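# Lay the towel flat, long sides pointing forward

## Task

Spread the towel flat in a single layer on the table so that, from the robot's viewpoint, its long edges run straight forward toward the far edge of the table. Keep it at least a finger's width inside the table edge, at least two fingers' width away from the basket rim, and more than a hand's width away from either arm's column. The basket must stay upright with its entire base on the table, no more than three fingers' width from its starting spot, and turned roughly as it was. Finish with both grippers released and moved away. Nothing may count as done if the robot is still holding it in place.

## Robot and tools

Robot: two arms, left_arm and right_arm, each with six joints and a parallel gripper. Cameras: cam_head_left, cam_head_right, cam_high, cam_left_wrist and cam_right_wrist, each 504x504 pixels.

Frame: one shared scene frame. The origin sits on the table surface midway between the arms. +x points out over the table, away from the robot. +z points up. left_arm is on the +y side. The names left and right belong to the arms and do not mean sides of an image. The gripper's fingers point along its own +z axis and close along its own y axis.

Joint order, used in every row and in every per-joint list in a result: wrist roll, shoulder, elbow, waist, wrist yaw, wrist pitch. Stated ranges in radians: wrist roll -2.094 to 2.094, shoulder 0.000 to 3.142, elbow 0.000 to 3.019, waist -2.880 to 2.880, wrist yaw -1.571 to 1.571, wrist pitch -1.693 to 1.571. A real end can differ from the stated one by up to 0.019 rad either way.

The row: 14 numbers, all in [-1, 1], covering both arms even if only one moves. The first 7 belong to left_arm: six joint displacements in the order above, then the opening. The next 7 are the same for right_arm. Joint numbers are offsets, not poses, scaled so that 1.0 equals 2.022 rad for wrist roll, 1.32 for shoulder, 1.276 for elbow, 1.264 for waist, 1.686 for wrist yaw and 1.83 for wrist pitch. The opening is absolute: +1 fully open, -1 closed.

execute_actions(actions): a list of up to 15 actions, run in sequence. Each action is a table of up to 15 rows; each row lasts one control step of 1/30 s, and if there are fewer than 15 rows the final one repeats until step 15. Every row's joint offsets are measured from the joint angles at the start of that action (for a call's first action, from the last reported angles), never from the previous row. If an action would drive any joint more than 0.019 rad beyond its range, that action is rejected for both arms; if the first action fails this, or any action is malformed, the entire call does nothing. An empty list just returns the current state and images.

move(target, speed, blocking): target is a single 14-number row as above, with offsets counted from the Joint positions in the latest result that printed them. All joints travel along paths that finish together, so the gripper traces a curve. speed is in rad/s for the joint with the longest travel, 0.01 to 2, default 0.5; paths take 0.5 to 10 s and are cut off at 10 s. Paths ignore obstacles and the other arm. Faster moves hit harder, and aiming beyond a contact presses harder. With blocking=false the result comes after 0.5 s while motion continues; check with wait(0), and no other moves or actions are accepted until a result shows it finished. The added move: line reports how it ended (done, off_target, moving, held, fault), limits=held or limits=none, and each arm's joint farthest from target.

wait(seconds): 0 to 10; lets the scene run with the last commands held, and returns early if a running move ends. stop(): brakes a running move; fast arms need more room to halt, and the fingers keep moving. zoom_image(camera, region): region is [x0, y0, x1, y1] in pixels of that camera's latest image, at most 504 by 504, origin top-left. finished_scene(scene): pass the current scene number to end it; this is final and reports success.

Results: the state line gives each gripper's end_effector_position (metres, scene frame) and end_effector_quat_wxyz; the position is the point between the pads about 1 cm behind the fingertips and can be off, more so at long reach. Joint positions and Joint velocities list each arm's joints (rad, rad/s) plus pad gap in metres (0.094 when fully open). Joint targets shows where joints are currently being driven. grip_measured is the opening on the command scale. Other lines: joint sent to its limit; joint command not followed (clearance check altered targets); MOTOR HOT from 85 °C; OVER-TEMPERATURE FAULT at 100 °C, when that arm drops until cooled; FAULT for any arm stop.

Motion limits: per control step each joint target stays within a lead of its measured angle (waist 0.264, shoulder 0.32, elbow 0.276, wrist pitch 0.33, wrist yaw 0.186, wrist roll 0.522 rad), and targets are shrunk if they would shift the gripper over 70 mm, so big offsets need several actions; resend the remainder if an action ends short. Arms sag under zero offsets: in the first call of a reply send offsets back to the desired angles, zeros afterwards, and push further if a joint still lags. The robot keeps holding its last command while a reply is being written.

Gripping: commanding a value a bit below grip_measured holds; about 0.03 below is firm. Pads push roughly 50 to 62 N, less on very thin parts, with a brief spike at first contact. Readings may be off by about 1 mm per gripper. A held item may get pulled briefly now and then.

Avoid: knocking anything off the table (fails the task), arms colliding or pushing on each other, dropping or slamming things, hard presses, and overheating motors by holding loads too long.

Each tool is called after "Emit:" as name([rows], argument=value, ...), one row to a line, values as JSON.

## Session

Emit:
execute_actions(actions=[])

Scene clock: 0.00 s.
left_arm: end_effector_position=(+0.6480, +0.4542, +0.2880) grip_measured=+1.000 end_effector_quat_wxyz=(+0.270, -0.239, +0.765, +0.534) | right_arm: end_effector_position=(+0.2994, -0.7069, +0.2346) grip_measured=+1.000 end_effector_quat_wxyz=(-0.027, +0.766, +0.641, +0.049)
Joint names: [wrist roll, shoulder, elbow, waist, wrist yaw, wrist pitch]
Joint positions: left_arm=[-0.071  1.954  1.793  0.15  -1.2   -0.745  0.094] | right_arm=[ 0.807  1.501  1.413 -0.901 -0.095 -1.543  0.094]
Joint velocities: left_arm=[-0.022 -0.015 -0.002  0.005  0.022  0.002  0.   ] | right_arm=[ 0.022 -0.015  0.002 -0.005  0.051  0.002  0.   ]
Motor temperatures (°C, as the motors report them): left_arm=[25 26 25 22 26 26] | right_arm=[23 26 26 24 25 25]
Joint targets: left_arm=[-0.071 1.964 1.816 0.150 -1.200 -0.743] | right_arm=[0.807 1.499 1.438 -0.901 -0.095 -1.543]

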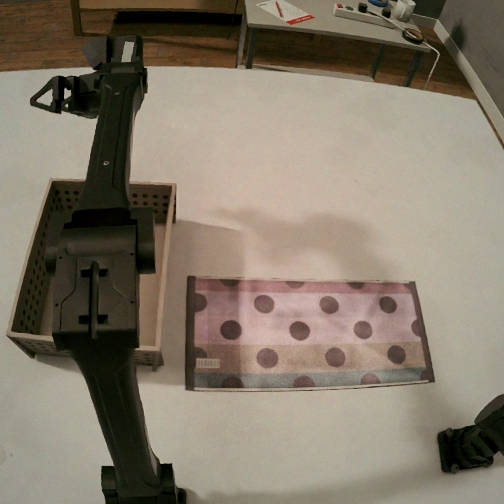

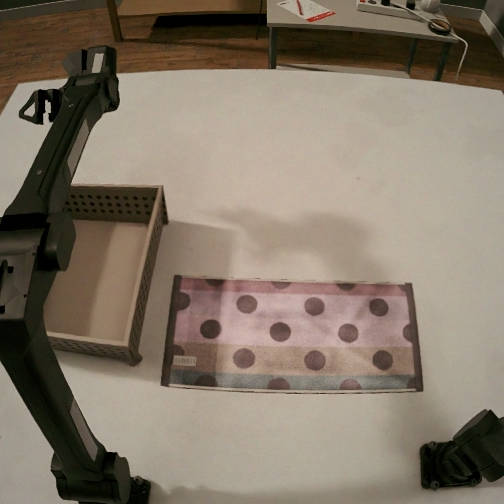

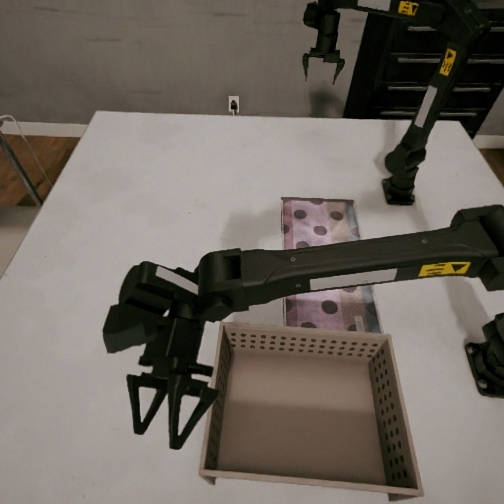

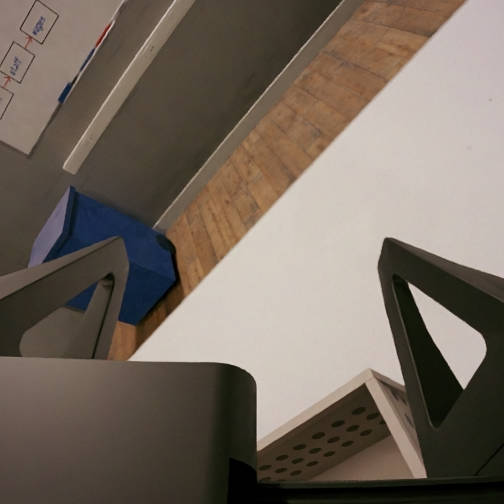

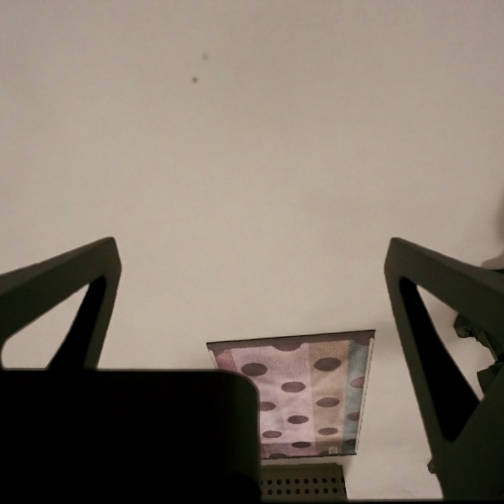

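Emit:
move(target=[0.625,-0.57,-0.54,-0.362,0.712,-0.396,1, 0.495,-0.077,-0.4,0.932,0.056,0.26,1], speed=1)

Emit:
move(target=[0,0.14,-0.285,0,0,0.305,1, 0,0.02,-0.095,0,0,0.085,1], speed=0.7)

Scene clock: 24.97 s.
left_arm: end_effector_position=(+0.2814, +0.1209, +0.2292) grip_measured=+1.000 end_effector_quat_wxyz=(+0.014, +0.707, +0.707, +0.008) | right_arm: end_effector_position=(+0.3785, -0.2829, +0.0805) grip_measured=+1.000 end_effector_quat_wxyz=(-0.008, +0.700, +0.714, -0.011)
Joint names: [wrist roll, shoulder, elbow, waist, wrist yaw, wrist pitch]
Joint positions: left_arm=[ 1.184  1.191  1.105 -0.308 -0.003 -1.455  0.094] | right_arm=[ 1.798  1.417  0.9    0.285 -0.003 -1.081  0.094]
Joint velocities: left_arm=[ 0.081 -0.015 -0.012 -0.024 -0.051 -0.002  0.   ] | right_arm=[-0.066 -0.005 -0.012 -0.005 -0.007  0.012  0.   ]
Motor temperatures (°C, as the motors report them): left_arm=[25 29 31 22 26 26] | right_arm=[23 27 30 24 25 25]
Joint targets: left_arm=[1.193 1.201 1.104 -0.308 0.000 -1.470] | right_arm=[1.808 1.399 0.902 0.277 -0.000 -1.068]
move: done; limits=none; left_arm: farthest joint: the wrist pitch, 0.015 radians from its target (0.725 radians at the start); right_arm: farthest joint: the shoulder, 0.018 radians from its target (0.102 radians at the start)

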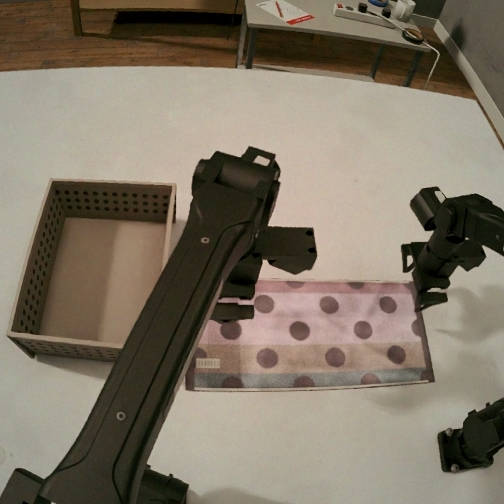

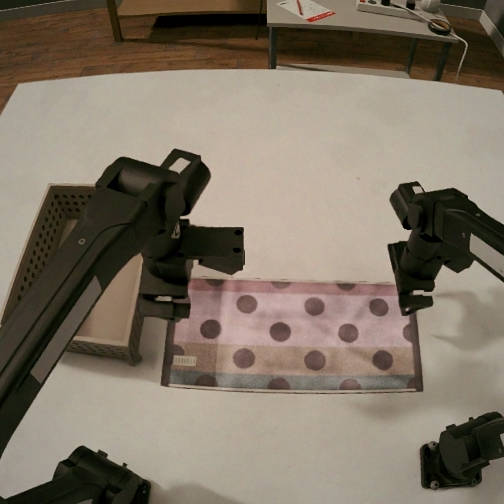

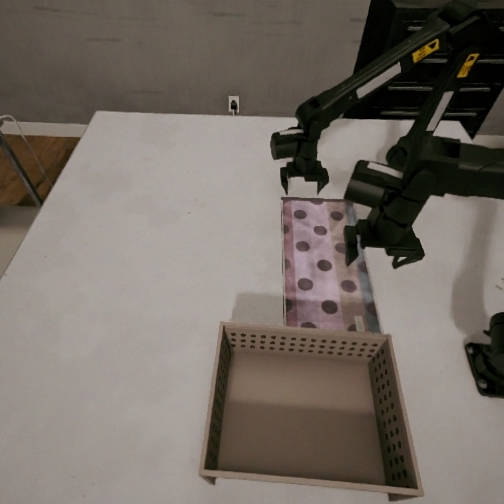

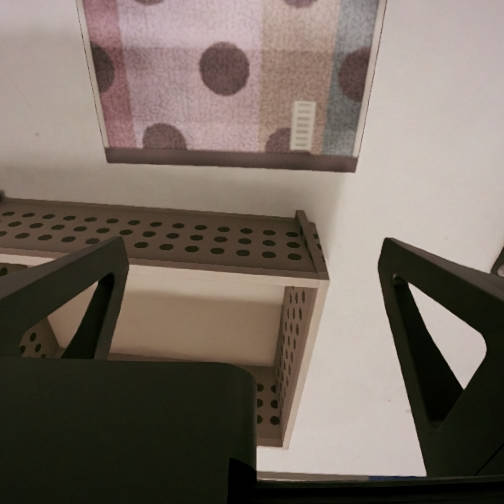

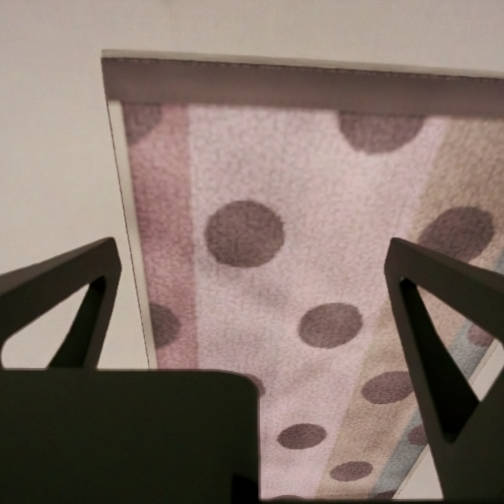

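Scene clock: 26.33 s.
left_arm: end_effector_position=(+0.2755, +0.1233, +0.0434) grip_measured=+1.000 end_effector_quat_wxyz=(+0.010, +0.707, +0.707, +0.006) | right_arm: end_effector_position=(+0.3574, -0.2882, +0.0371) grip_measured=+1.000 end_effector_quat_wxyz=(-0.007, +0.700, +0.714, -0.008)
Joint names: [wrist roll, shoulder, elbow, waist, wrist yaw, wrist pitch]
Joint positions: left_arm=[ 1.184  1.37   0.737 -0.308 -0.003 -0.915  0.094] | right_arm=[ 1.798  1.431  0.778  0.285 -0.003 -0.939  0.094]
Joint velocities: left_arm=[-0.037 -0.005 -0.002  0.005  0.022 -0.007  0.   ] | right_arm=[ 0.037 -0.015 -0.017 -0.005 -0.022  0.002  0.   ]
Motor temperatures (°C, as the motors report them): left_arm=[25 29 30 22 26 26] | right_arm=[23 27 30 24 25 25]
Joint targets: left_arm=[1.184 1.376 0.742 -0.308 -0.003 -0.897] | right_arm=[1.798 1.444 0.779 0.285 -0.003 -0.925]
move: done; limits=none; left_arm: farthest joint: the wrist pitch, 0.019 radians from its target (0.558 radians at the start); right_arm: farthest joint: the wrist pitch, 0.013 radians from its target (0.155 radians at the start)

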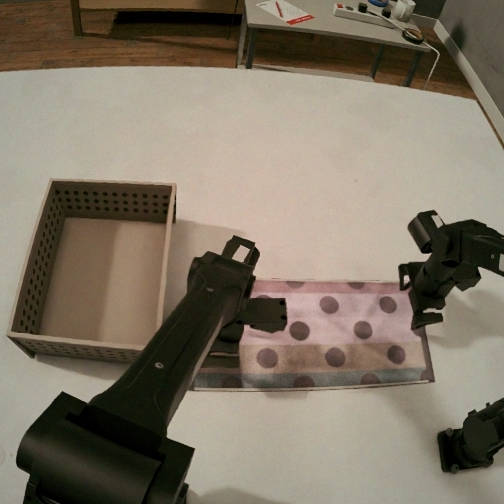

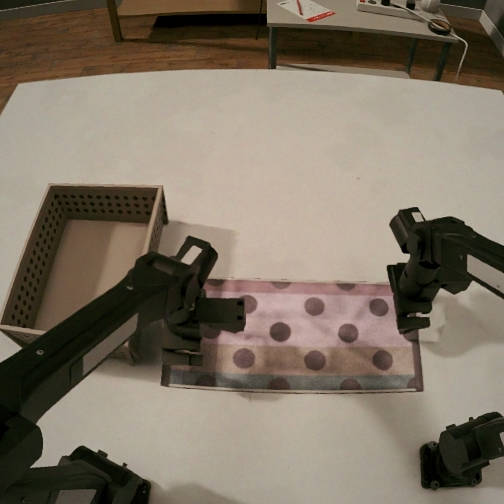

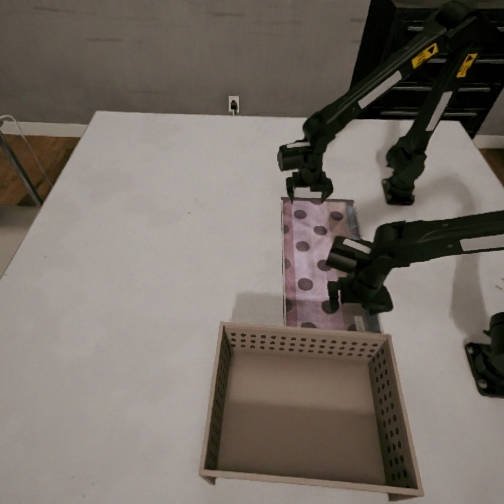

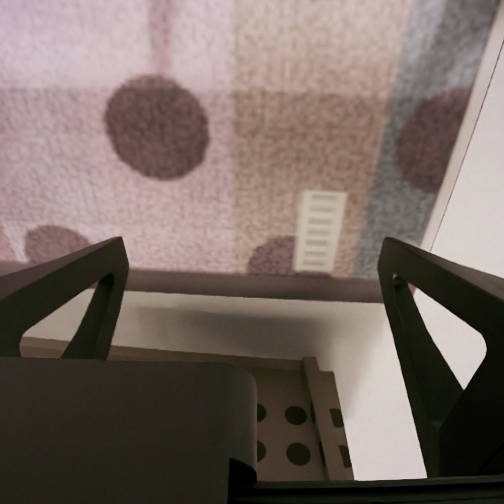

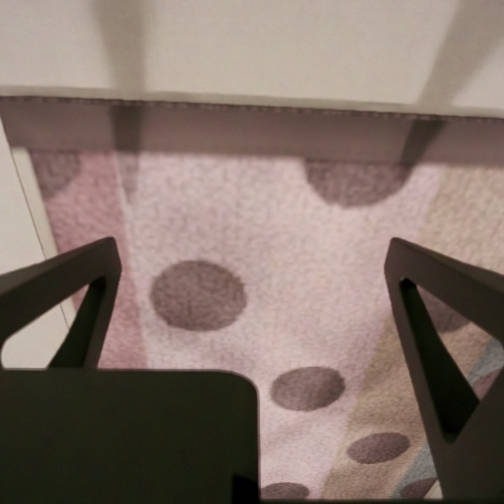

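Emit:
move(target=[0,0.09,-0.03,0,0,0.05,1, 0,0.07,-0.02,0,0,0.06,1], speed=0.15)

Emit:
move(target=[-0.19,0.06,0.025,-0.092,0,0.01,1, -0.168,0.22,0.23,-0.054,0,-0.016,1], speed=0.25)

Scene clock: 31.13 s.
left_arm: end_effector_position=(+0.2691, +0.1259, +0.0082) grip_measured=+1.000 end_effector_quat_wxyz=(-0.013, +0.707, +0.707, -0.004) | right_arm: end_effector_position=(+0.3698, -0.2851, +0.0188) grip_measured=+1.000 end_effector_quat_wxyz=(+0.003, +0.700, +0.714, +0.008)
Joint names: [wrist roll, shoulder, elbow, waist, wrist yaw, wrist pitch]
Joint positions: left_arm=[ 1.184  1.457  0.707 -0.308 -0.003 -0.847  0.094] | right_arm=[ 1.798  1.476  0.765  0.285 -0.003 -0.842  0.094]
Joint velocities: left_arm=[-0.022 -0.005 -0.022 -0.005 -0.051  0.002  0.   ] | right_arm=[-0.037 -0.015 -0.017  0.015 -0.022 -0.002  0.   ]
Motor temperatures (°C, as the motors report them): left_arm=[25 28 30 22 26 26] | right_arm=[23 27 29 24 25 25]
Joint targets: left_arm=[1.184 1.488 0.698 -0.308 -0.003 -0.824] | right_arm=[1.798 1.523 0.752 0.285 -0.003 -0.829]
move: off_target (left_arm, right_arm); limits=none; left_arm: farthest joint: the shoulder, 0.031 radians from its target (0.119 radians at the start); right_arm: farthest joint: the shoulder, 0.047 radians from its target (0.092 radians at the start)

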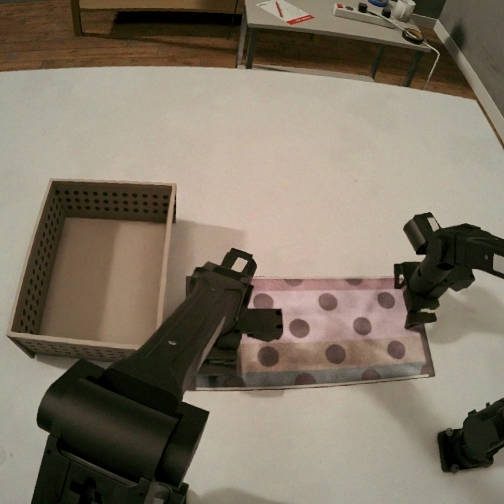

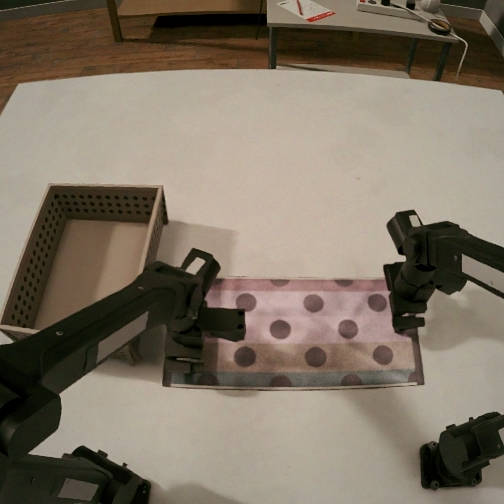

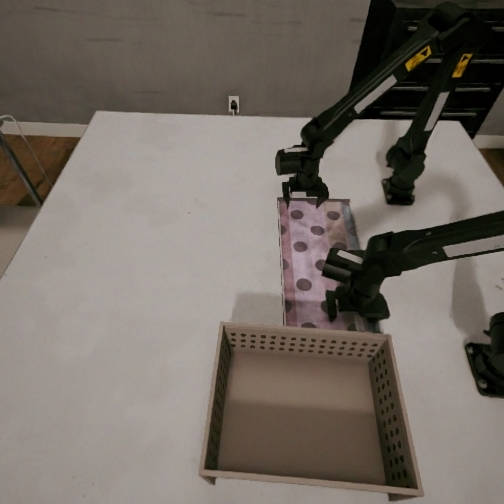

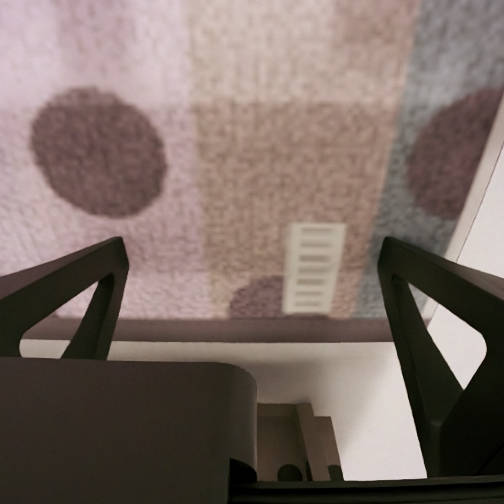

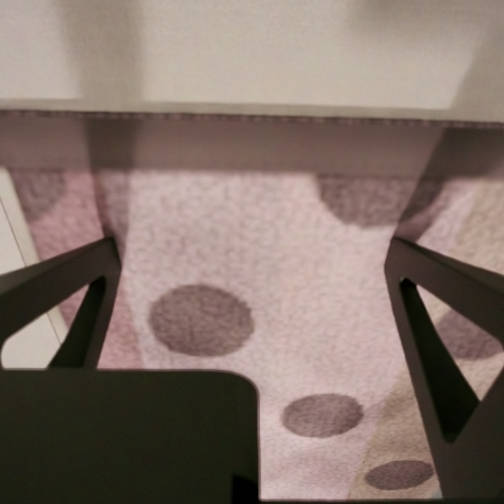

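Scene clock: 33.23 s.
left_arm: end_effector_position=(+0.2655, +0.0898, +0.0079) grip_measured=+1.000 end_effector_quat_wxyz=(-0.012, +0.607, +0.794, +0.000) | right_arm: end_effector_position=(+0.4781, -0.2832, +0.0217) grip_measured=+1.000 end_effector_quat_wxyz=(+0.012, +0.598, +0.801, +0.017)
Joint names: [wrist roll, shoulder, elbow, waist, wrist yaw, wrist pitch]
Joint positions: left_arm=[ 0.812  1.486  0.738 -0.414 -0.004 -0.847  0.094] | right_arm=[ 1.475  1.701  1.055  0.23  -0.005 -0.884  0.094]
Joint velocities: left_arm=[ 0.095  0.015 -0.017  0.015 -0.022  0.002  0.   ] | right_arm=[ 0.007  0.005 -0.007 -0.015 -0.037  0.007  0.   ]
Motor temperatures (°C, as the motors report them): left_arm=[25 28 30 22 26 26] | right_arm=[23 27 29 24 25 25]
Joint targets: left_arm=[0.800 1.537 0.739 -0.424 -0.004 -0.829] | right_arm=[1.459 1.767 1.059 0.217 -0.003 -0.872]
move: off_target (left_arm, right_arm); limits=none; left_arm: farthest joint: the shoulder, 0.050 radians from its target (0.079 radians at the start); right_arm: farthest joint: the shoulder, 0.066 radians from its target (0.290 radians at the start)

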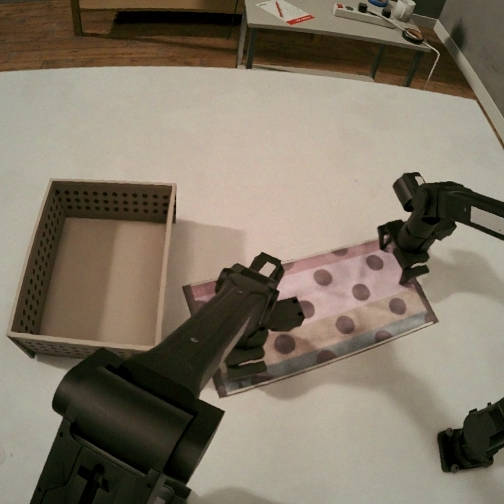

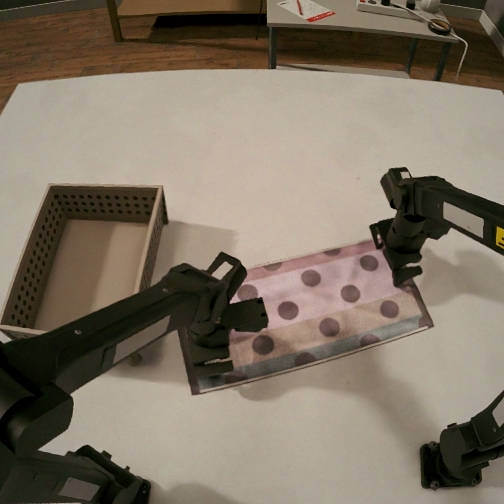

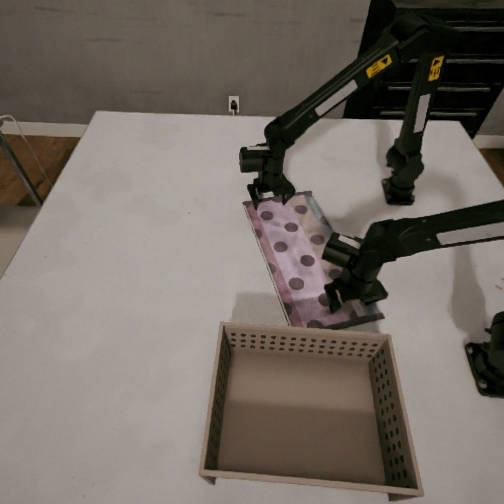

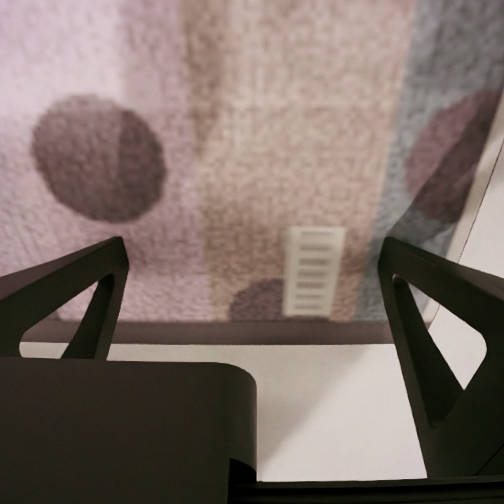

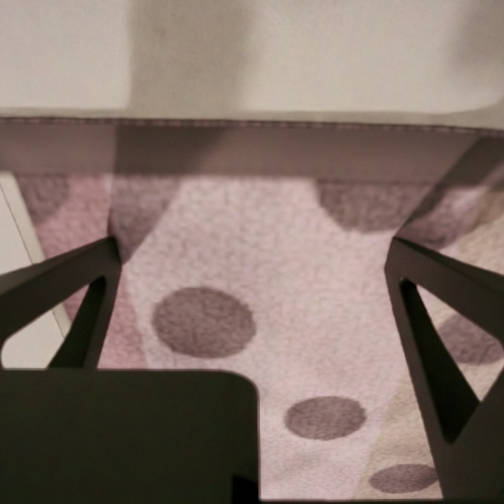

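Emit:
move(target=[-0.186,0.057,0.022,-0.089,0,0.01,1, -0.118,0.185,0.22,0.034,0,-0.07,1], speed=0.3)

Emit:
move(target=[-0.186,0.057,0.022,-0.089,0,0.01,1, -0.104,0.158,0.2,0.06,0,-0.056,1], speed=0.3)

Scene clock: 38.47 s.
left_arm: end_effector_position=(+0.2562, +0.0556, +0.0080) grip_measured=+1.000 end_effector_quat_wxyz=(-0.010, +0.500, +0.866, +0.003) | right_arm: end_effector_position=(+0.5525, -0.2529, +0.0242) grip_measured=+1.000 end_effector_quat_wxyz=(+0.006, +0.492, +0.871, +0.009)
Joint names: [wrist roll, shoulder, elbow, waist, wrist yaw, wrist pitch]
Joint positions: left_arm=[ 0.452  1.507  0.762 -0.515 -0.004 -0.847  0.094] | right_arm=[ 1.25   1.881  1.329  0.259 -0.005 -0.998  0.094]
Joint velocities: left_arm=[-0.007 -0.005 -0.007 -0.015  0.007 -0.012  0.   ] | right_arm=[-0.007 -0.005 -0.017  0.005 -0.007 -0.012  0.   ]
Motor temperatures (°C, as the motors report them): left_arm=[25 27 29 22 26 26] | right_arm=[23 27 29 24 25 25]
Joint targets: left_arm=[0.436 1.562 0.766 -0.526 -0.004 -0.829] | right_arm=[1.237 1.945 1.336 0.273 -0.005 -1.012]
move: off_target (left_arm, right_arm); limits=none; left_arm: farthest joint: the shoulder, 0.054 radians from its target (0.075 radians at the start); right_arm: farthest joint: the shoulder, 0.064 radians from its target (0.245 radians at the start)

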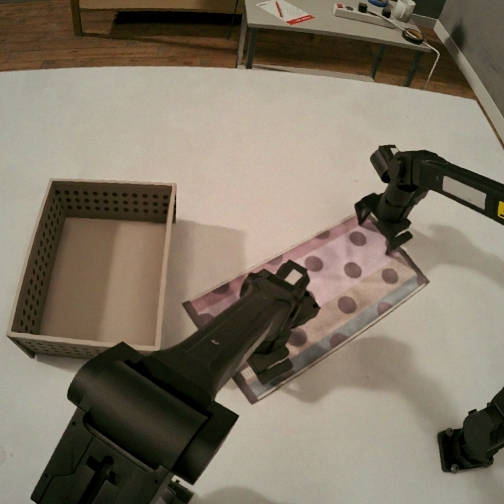

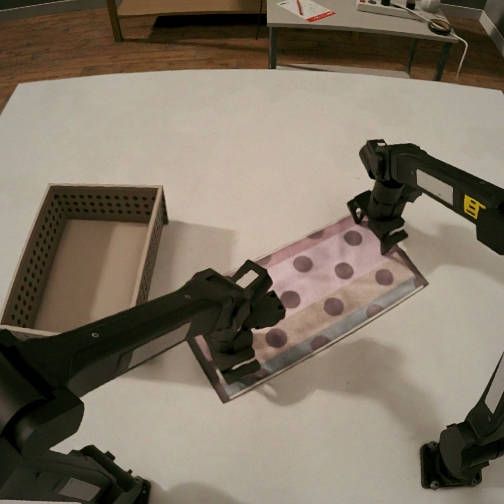

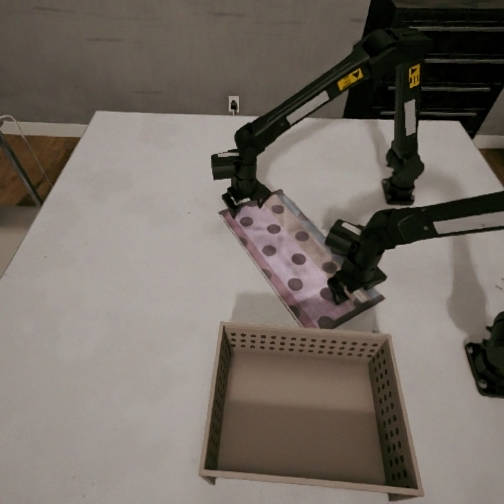

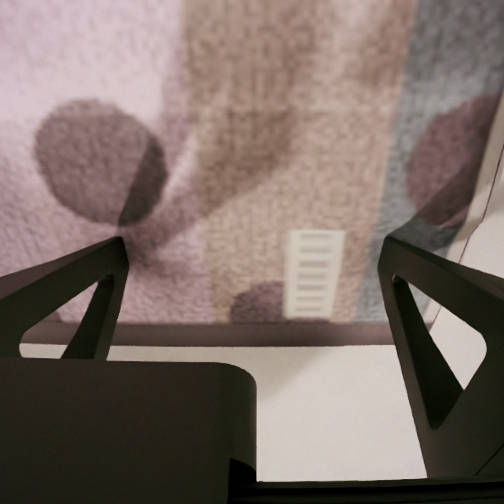

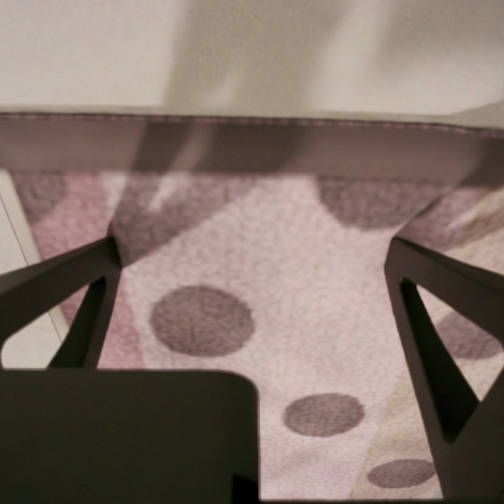

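Scene clock: 40.37 s.
left_arm: end_effector_position=(+0.2424, +0.0214, +0.0081) grip_measured=+1.000 end_effector_quat_wxyz=(-0.008, +0.384, +0.923, +0.004) | right_arm: end_effector_position=(+0.6077, -0.2023, +0.0265) grip_measured=+1.000 end_effector_quat_wxyz=(+0.008, +0.375, +0.927, +0.009)
Joint names: [wrist roll, shoulder, elbow, waist, wrist yaw, wrist pitch]
Joint positions: left_arm=[ 0.092  1.527  0.786 -0.617 -0.002 -0.847  0.094] | right_arm=[ 1.053  2.027  1.571  0.322 -0.004 -1.09   0.094]
Joint velocities: left_arm=[-0.022 -0.005 -0.007 -0.005 -0.037 -0.007  0.   ] | right_arm=[-0.022 -0.015  0.002 -0.005  0.007  0.017  0.   ]
Motor temperatures (°C, as the motors report them): left_arm=[25 27 29 22 26 26] | right_arm=[23 27 30 24 25 25]
Joint targets: left_arm=[0.076 1.582 0.790 -0.627 -0.004 -0.829] | right_arm=[1.040 2.090 1.584 0.335 -0.005 -1.101]
move: off_target (left_arm, right_arm); limits=none; left_arm: farthest joint: the shoulder, 0.055 radians from its target (0.075 radians at the start); right_arm: farthest joint: the shoulder, 0.062 radians from its target (0.208 radians at the start)

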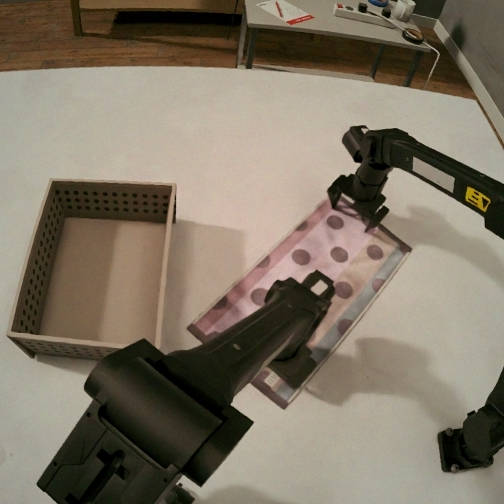

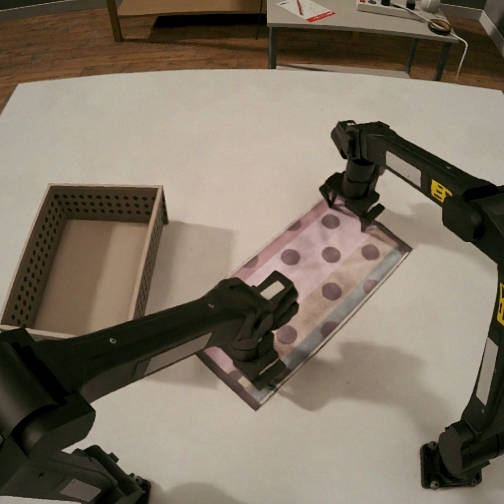

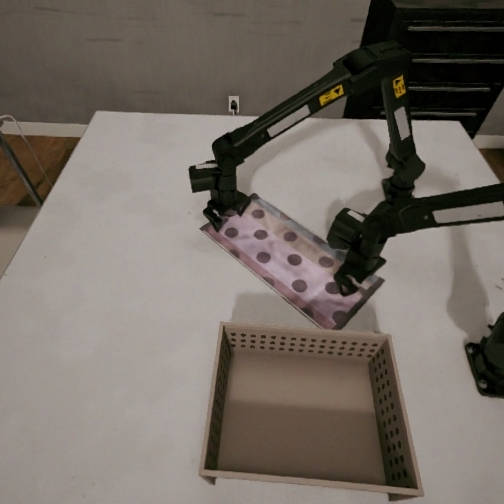

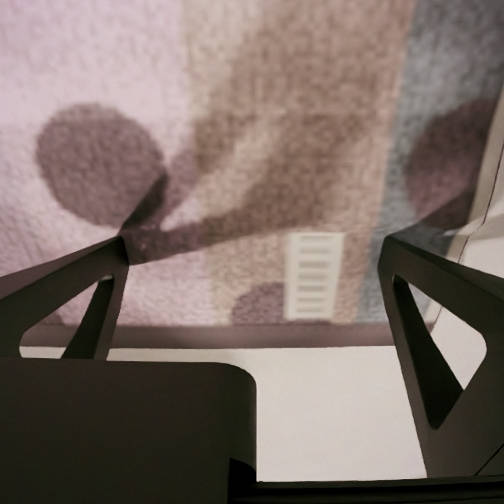

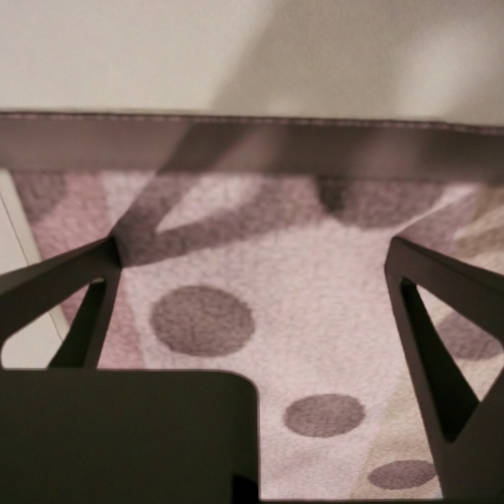

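Emit:
move(target=[-0.188,0.057,0.022,-0.089,0,0.01,1, -0.09,0.138,0.175,0.087,0,-0.056,1], speed=0.3)

Emit:
move(target=[-0.188,0.057,0.022,-0.089,0,0.01,1, -0.08,0.108,0.125,0.102,0,-0.041,1], speed=0.3)

Scene clock: 45.33 s.
left_arm: end_effector_position=(+0.2243, -0.0117, +0.0079) grip_measured=+1.000 end_effector_quat_wxyz=(-0.005, +0.259, +0.966, +0.005) | right_arm: end_effector_position=(+0.6344, -0.1301, +0.0285) grip_measured=+1.000 end_effector_quat_wxyz=(+0.010, +0.248, +0.969, +0.008)
Joint names: [wrist roll, shoulder, elbow, waist, wrist yaw, wrist pitch]
Joint positions: left_arm=[-0.275  1.547  0.809 -0.72  -0.002 -0.847  0.094] | right_arm=[ 0.881  2.146  1.78   0.418 -0.002 -1.179  0.094]
Joint velocities: left_arm=[ 0.066  0.005  0.002  0.005 -0.007 -0.007  0.   ] | right_arm=[ 0.022 -0.005 -0.007 -0.005 -0.066 -0.012  0.   ]
Motor temperatures (°C, as the motors report them): left_arm=[25 27 29 22 26 26] | right_arm=[23 27 30 24 25 25]
Joint targets: left_arm=[-0.288 1.603 0.814 -0.729 -0.003 -0.829] | right_arm=[0.871 2.209 1.795 0.431 -0.004 -1.193]
move: off_target (left_arm, right_arm); limits=none; left_arm: farthest joint: the shoulder, 0.055 radians from its target (0.075 radians at the start); right_arm: farthest joint: the shoulder, 0.063 radians from its target (0.182 radians at the start)

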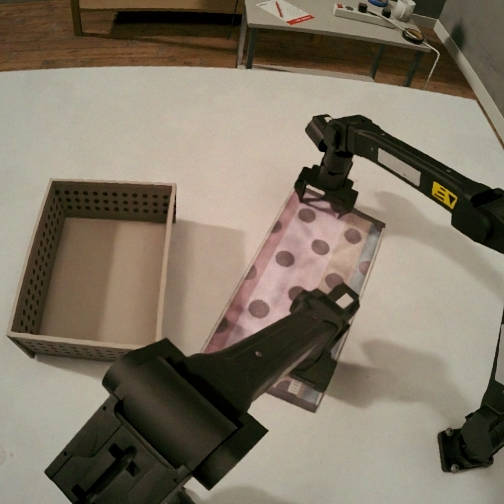

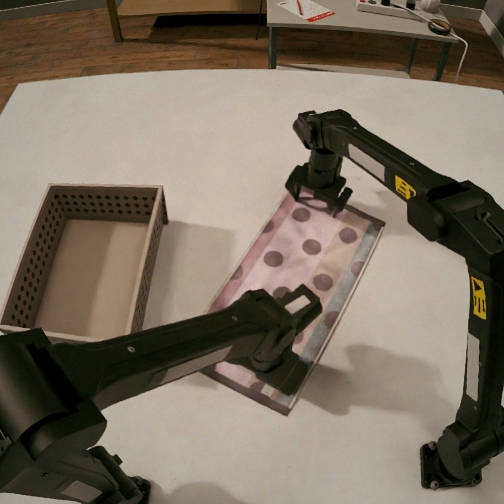

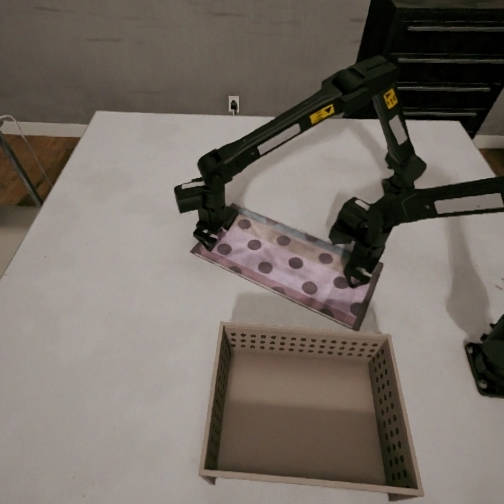

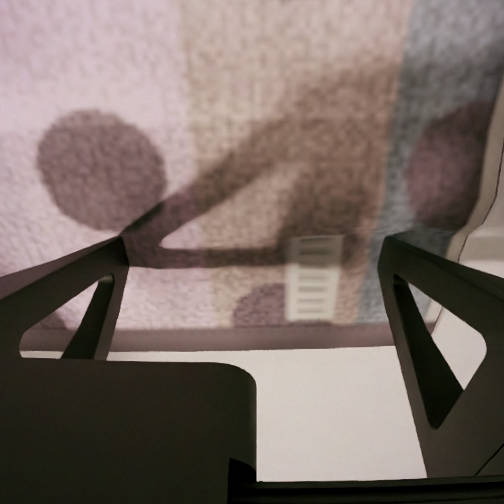

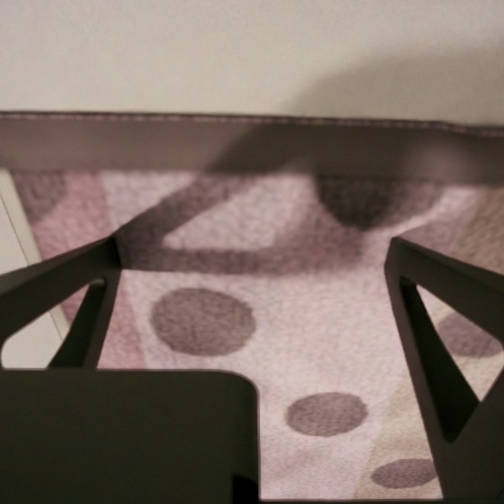

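Scene clock: 47.20 s.
left_arm: end_effector_position=(+0.2023, -0.0437, +0.0079) grip_measured=+1.000 end_effector_quat_wxyz=(-0.003, +0.130, +0.992, +0.004) | right_arm: end_effector_position=(+0.6280, -0.0471, +0.0296) grip_measured=+1.000 end_effector_quat_wxyz=(+0.011, +0.115, +0.993, +0.008)
Joint names: [wrist roll, shoulder, elbow, waist, wrist yaw, wrist pitch]
Joint positions: left_arm=[-0.643  1.567  0.833 -0.823 -0.003 -0.847  0.094] | right_arm=[ 0.729  2.225  1.922  0.536 -0.    -1.241  0.094]
Joint velocities: left_arm=[-0.022 -0.024 -0.007  0.024 -0.051  0.002  0.   ] | right_arm=[-0.007  0.005  0.012 -0.005  0.007 -0.007  0.   ]
Motor temperatures (°C, as the motors report them): left_arm=[25 27 29 22 26 26] | right_arm=[23 27 30 24 25 25]
Joint targets: left_arm=[-0.655 1.622 0.837 -0.833 -0.002 -0.829] | right_arm=[0.720 2.289 1.939 0.547 -0.002 -1.254]
move: off_target (left_arm, right_arm); limits=none; left_arm: farthest joint: the shoulder, 0.055 radians from its target (0.075 radians at the start); right_arm: farthest joint: the shoulder, 0.063 radians from its target (0.142 radians at the start)

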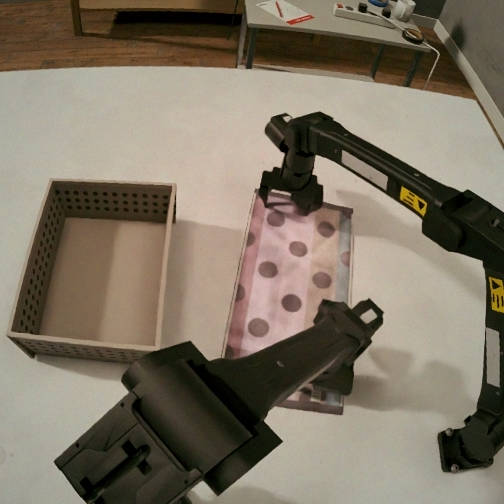

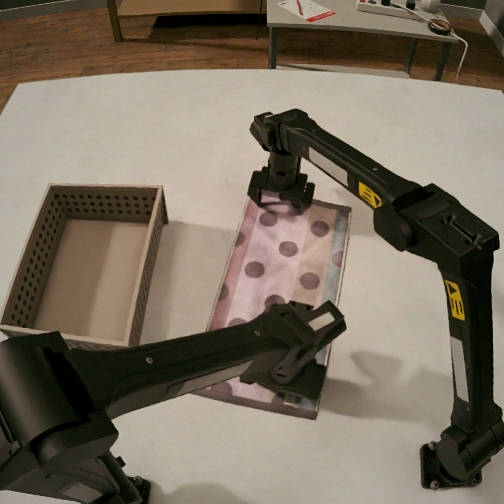

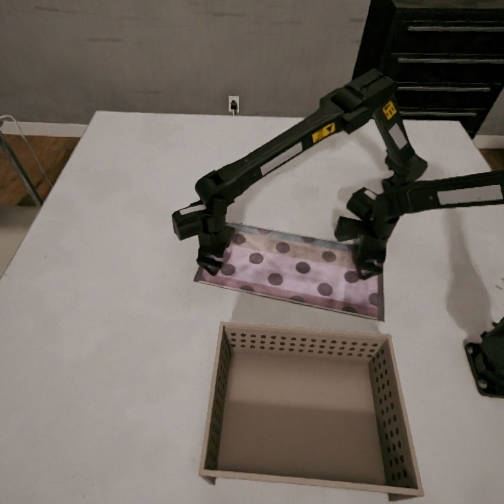

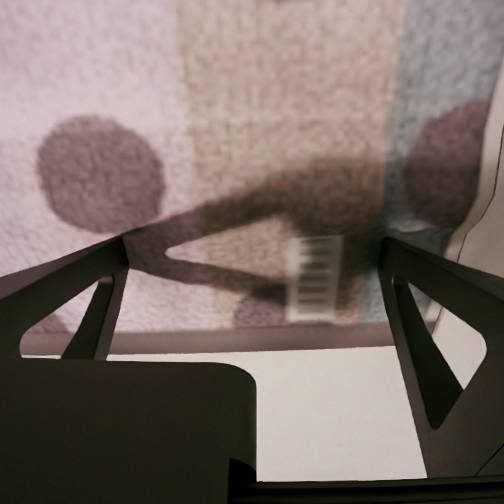

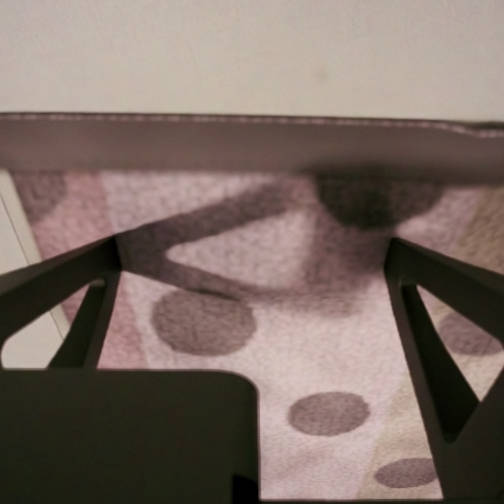

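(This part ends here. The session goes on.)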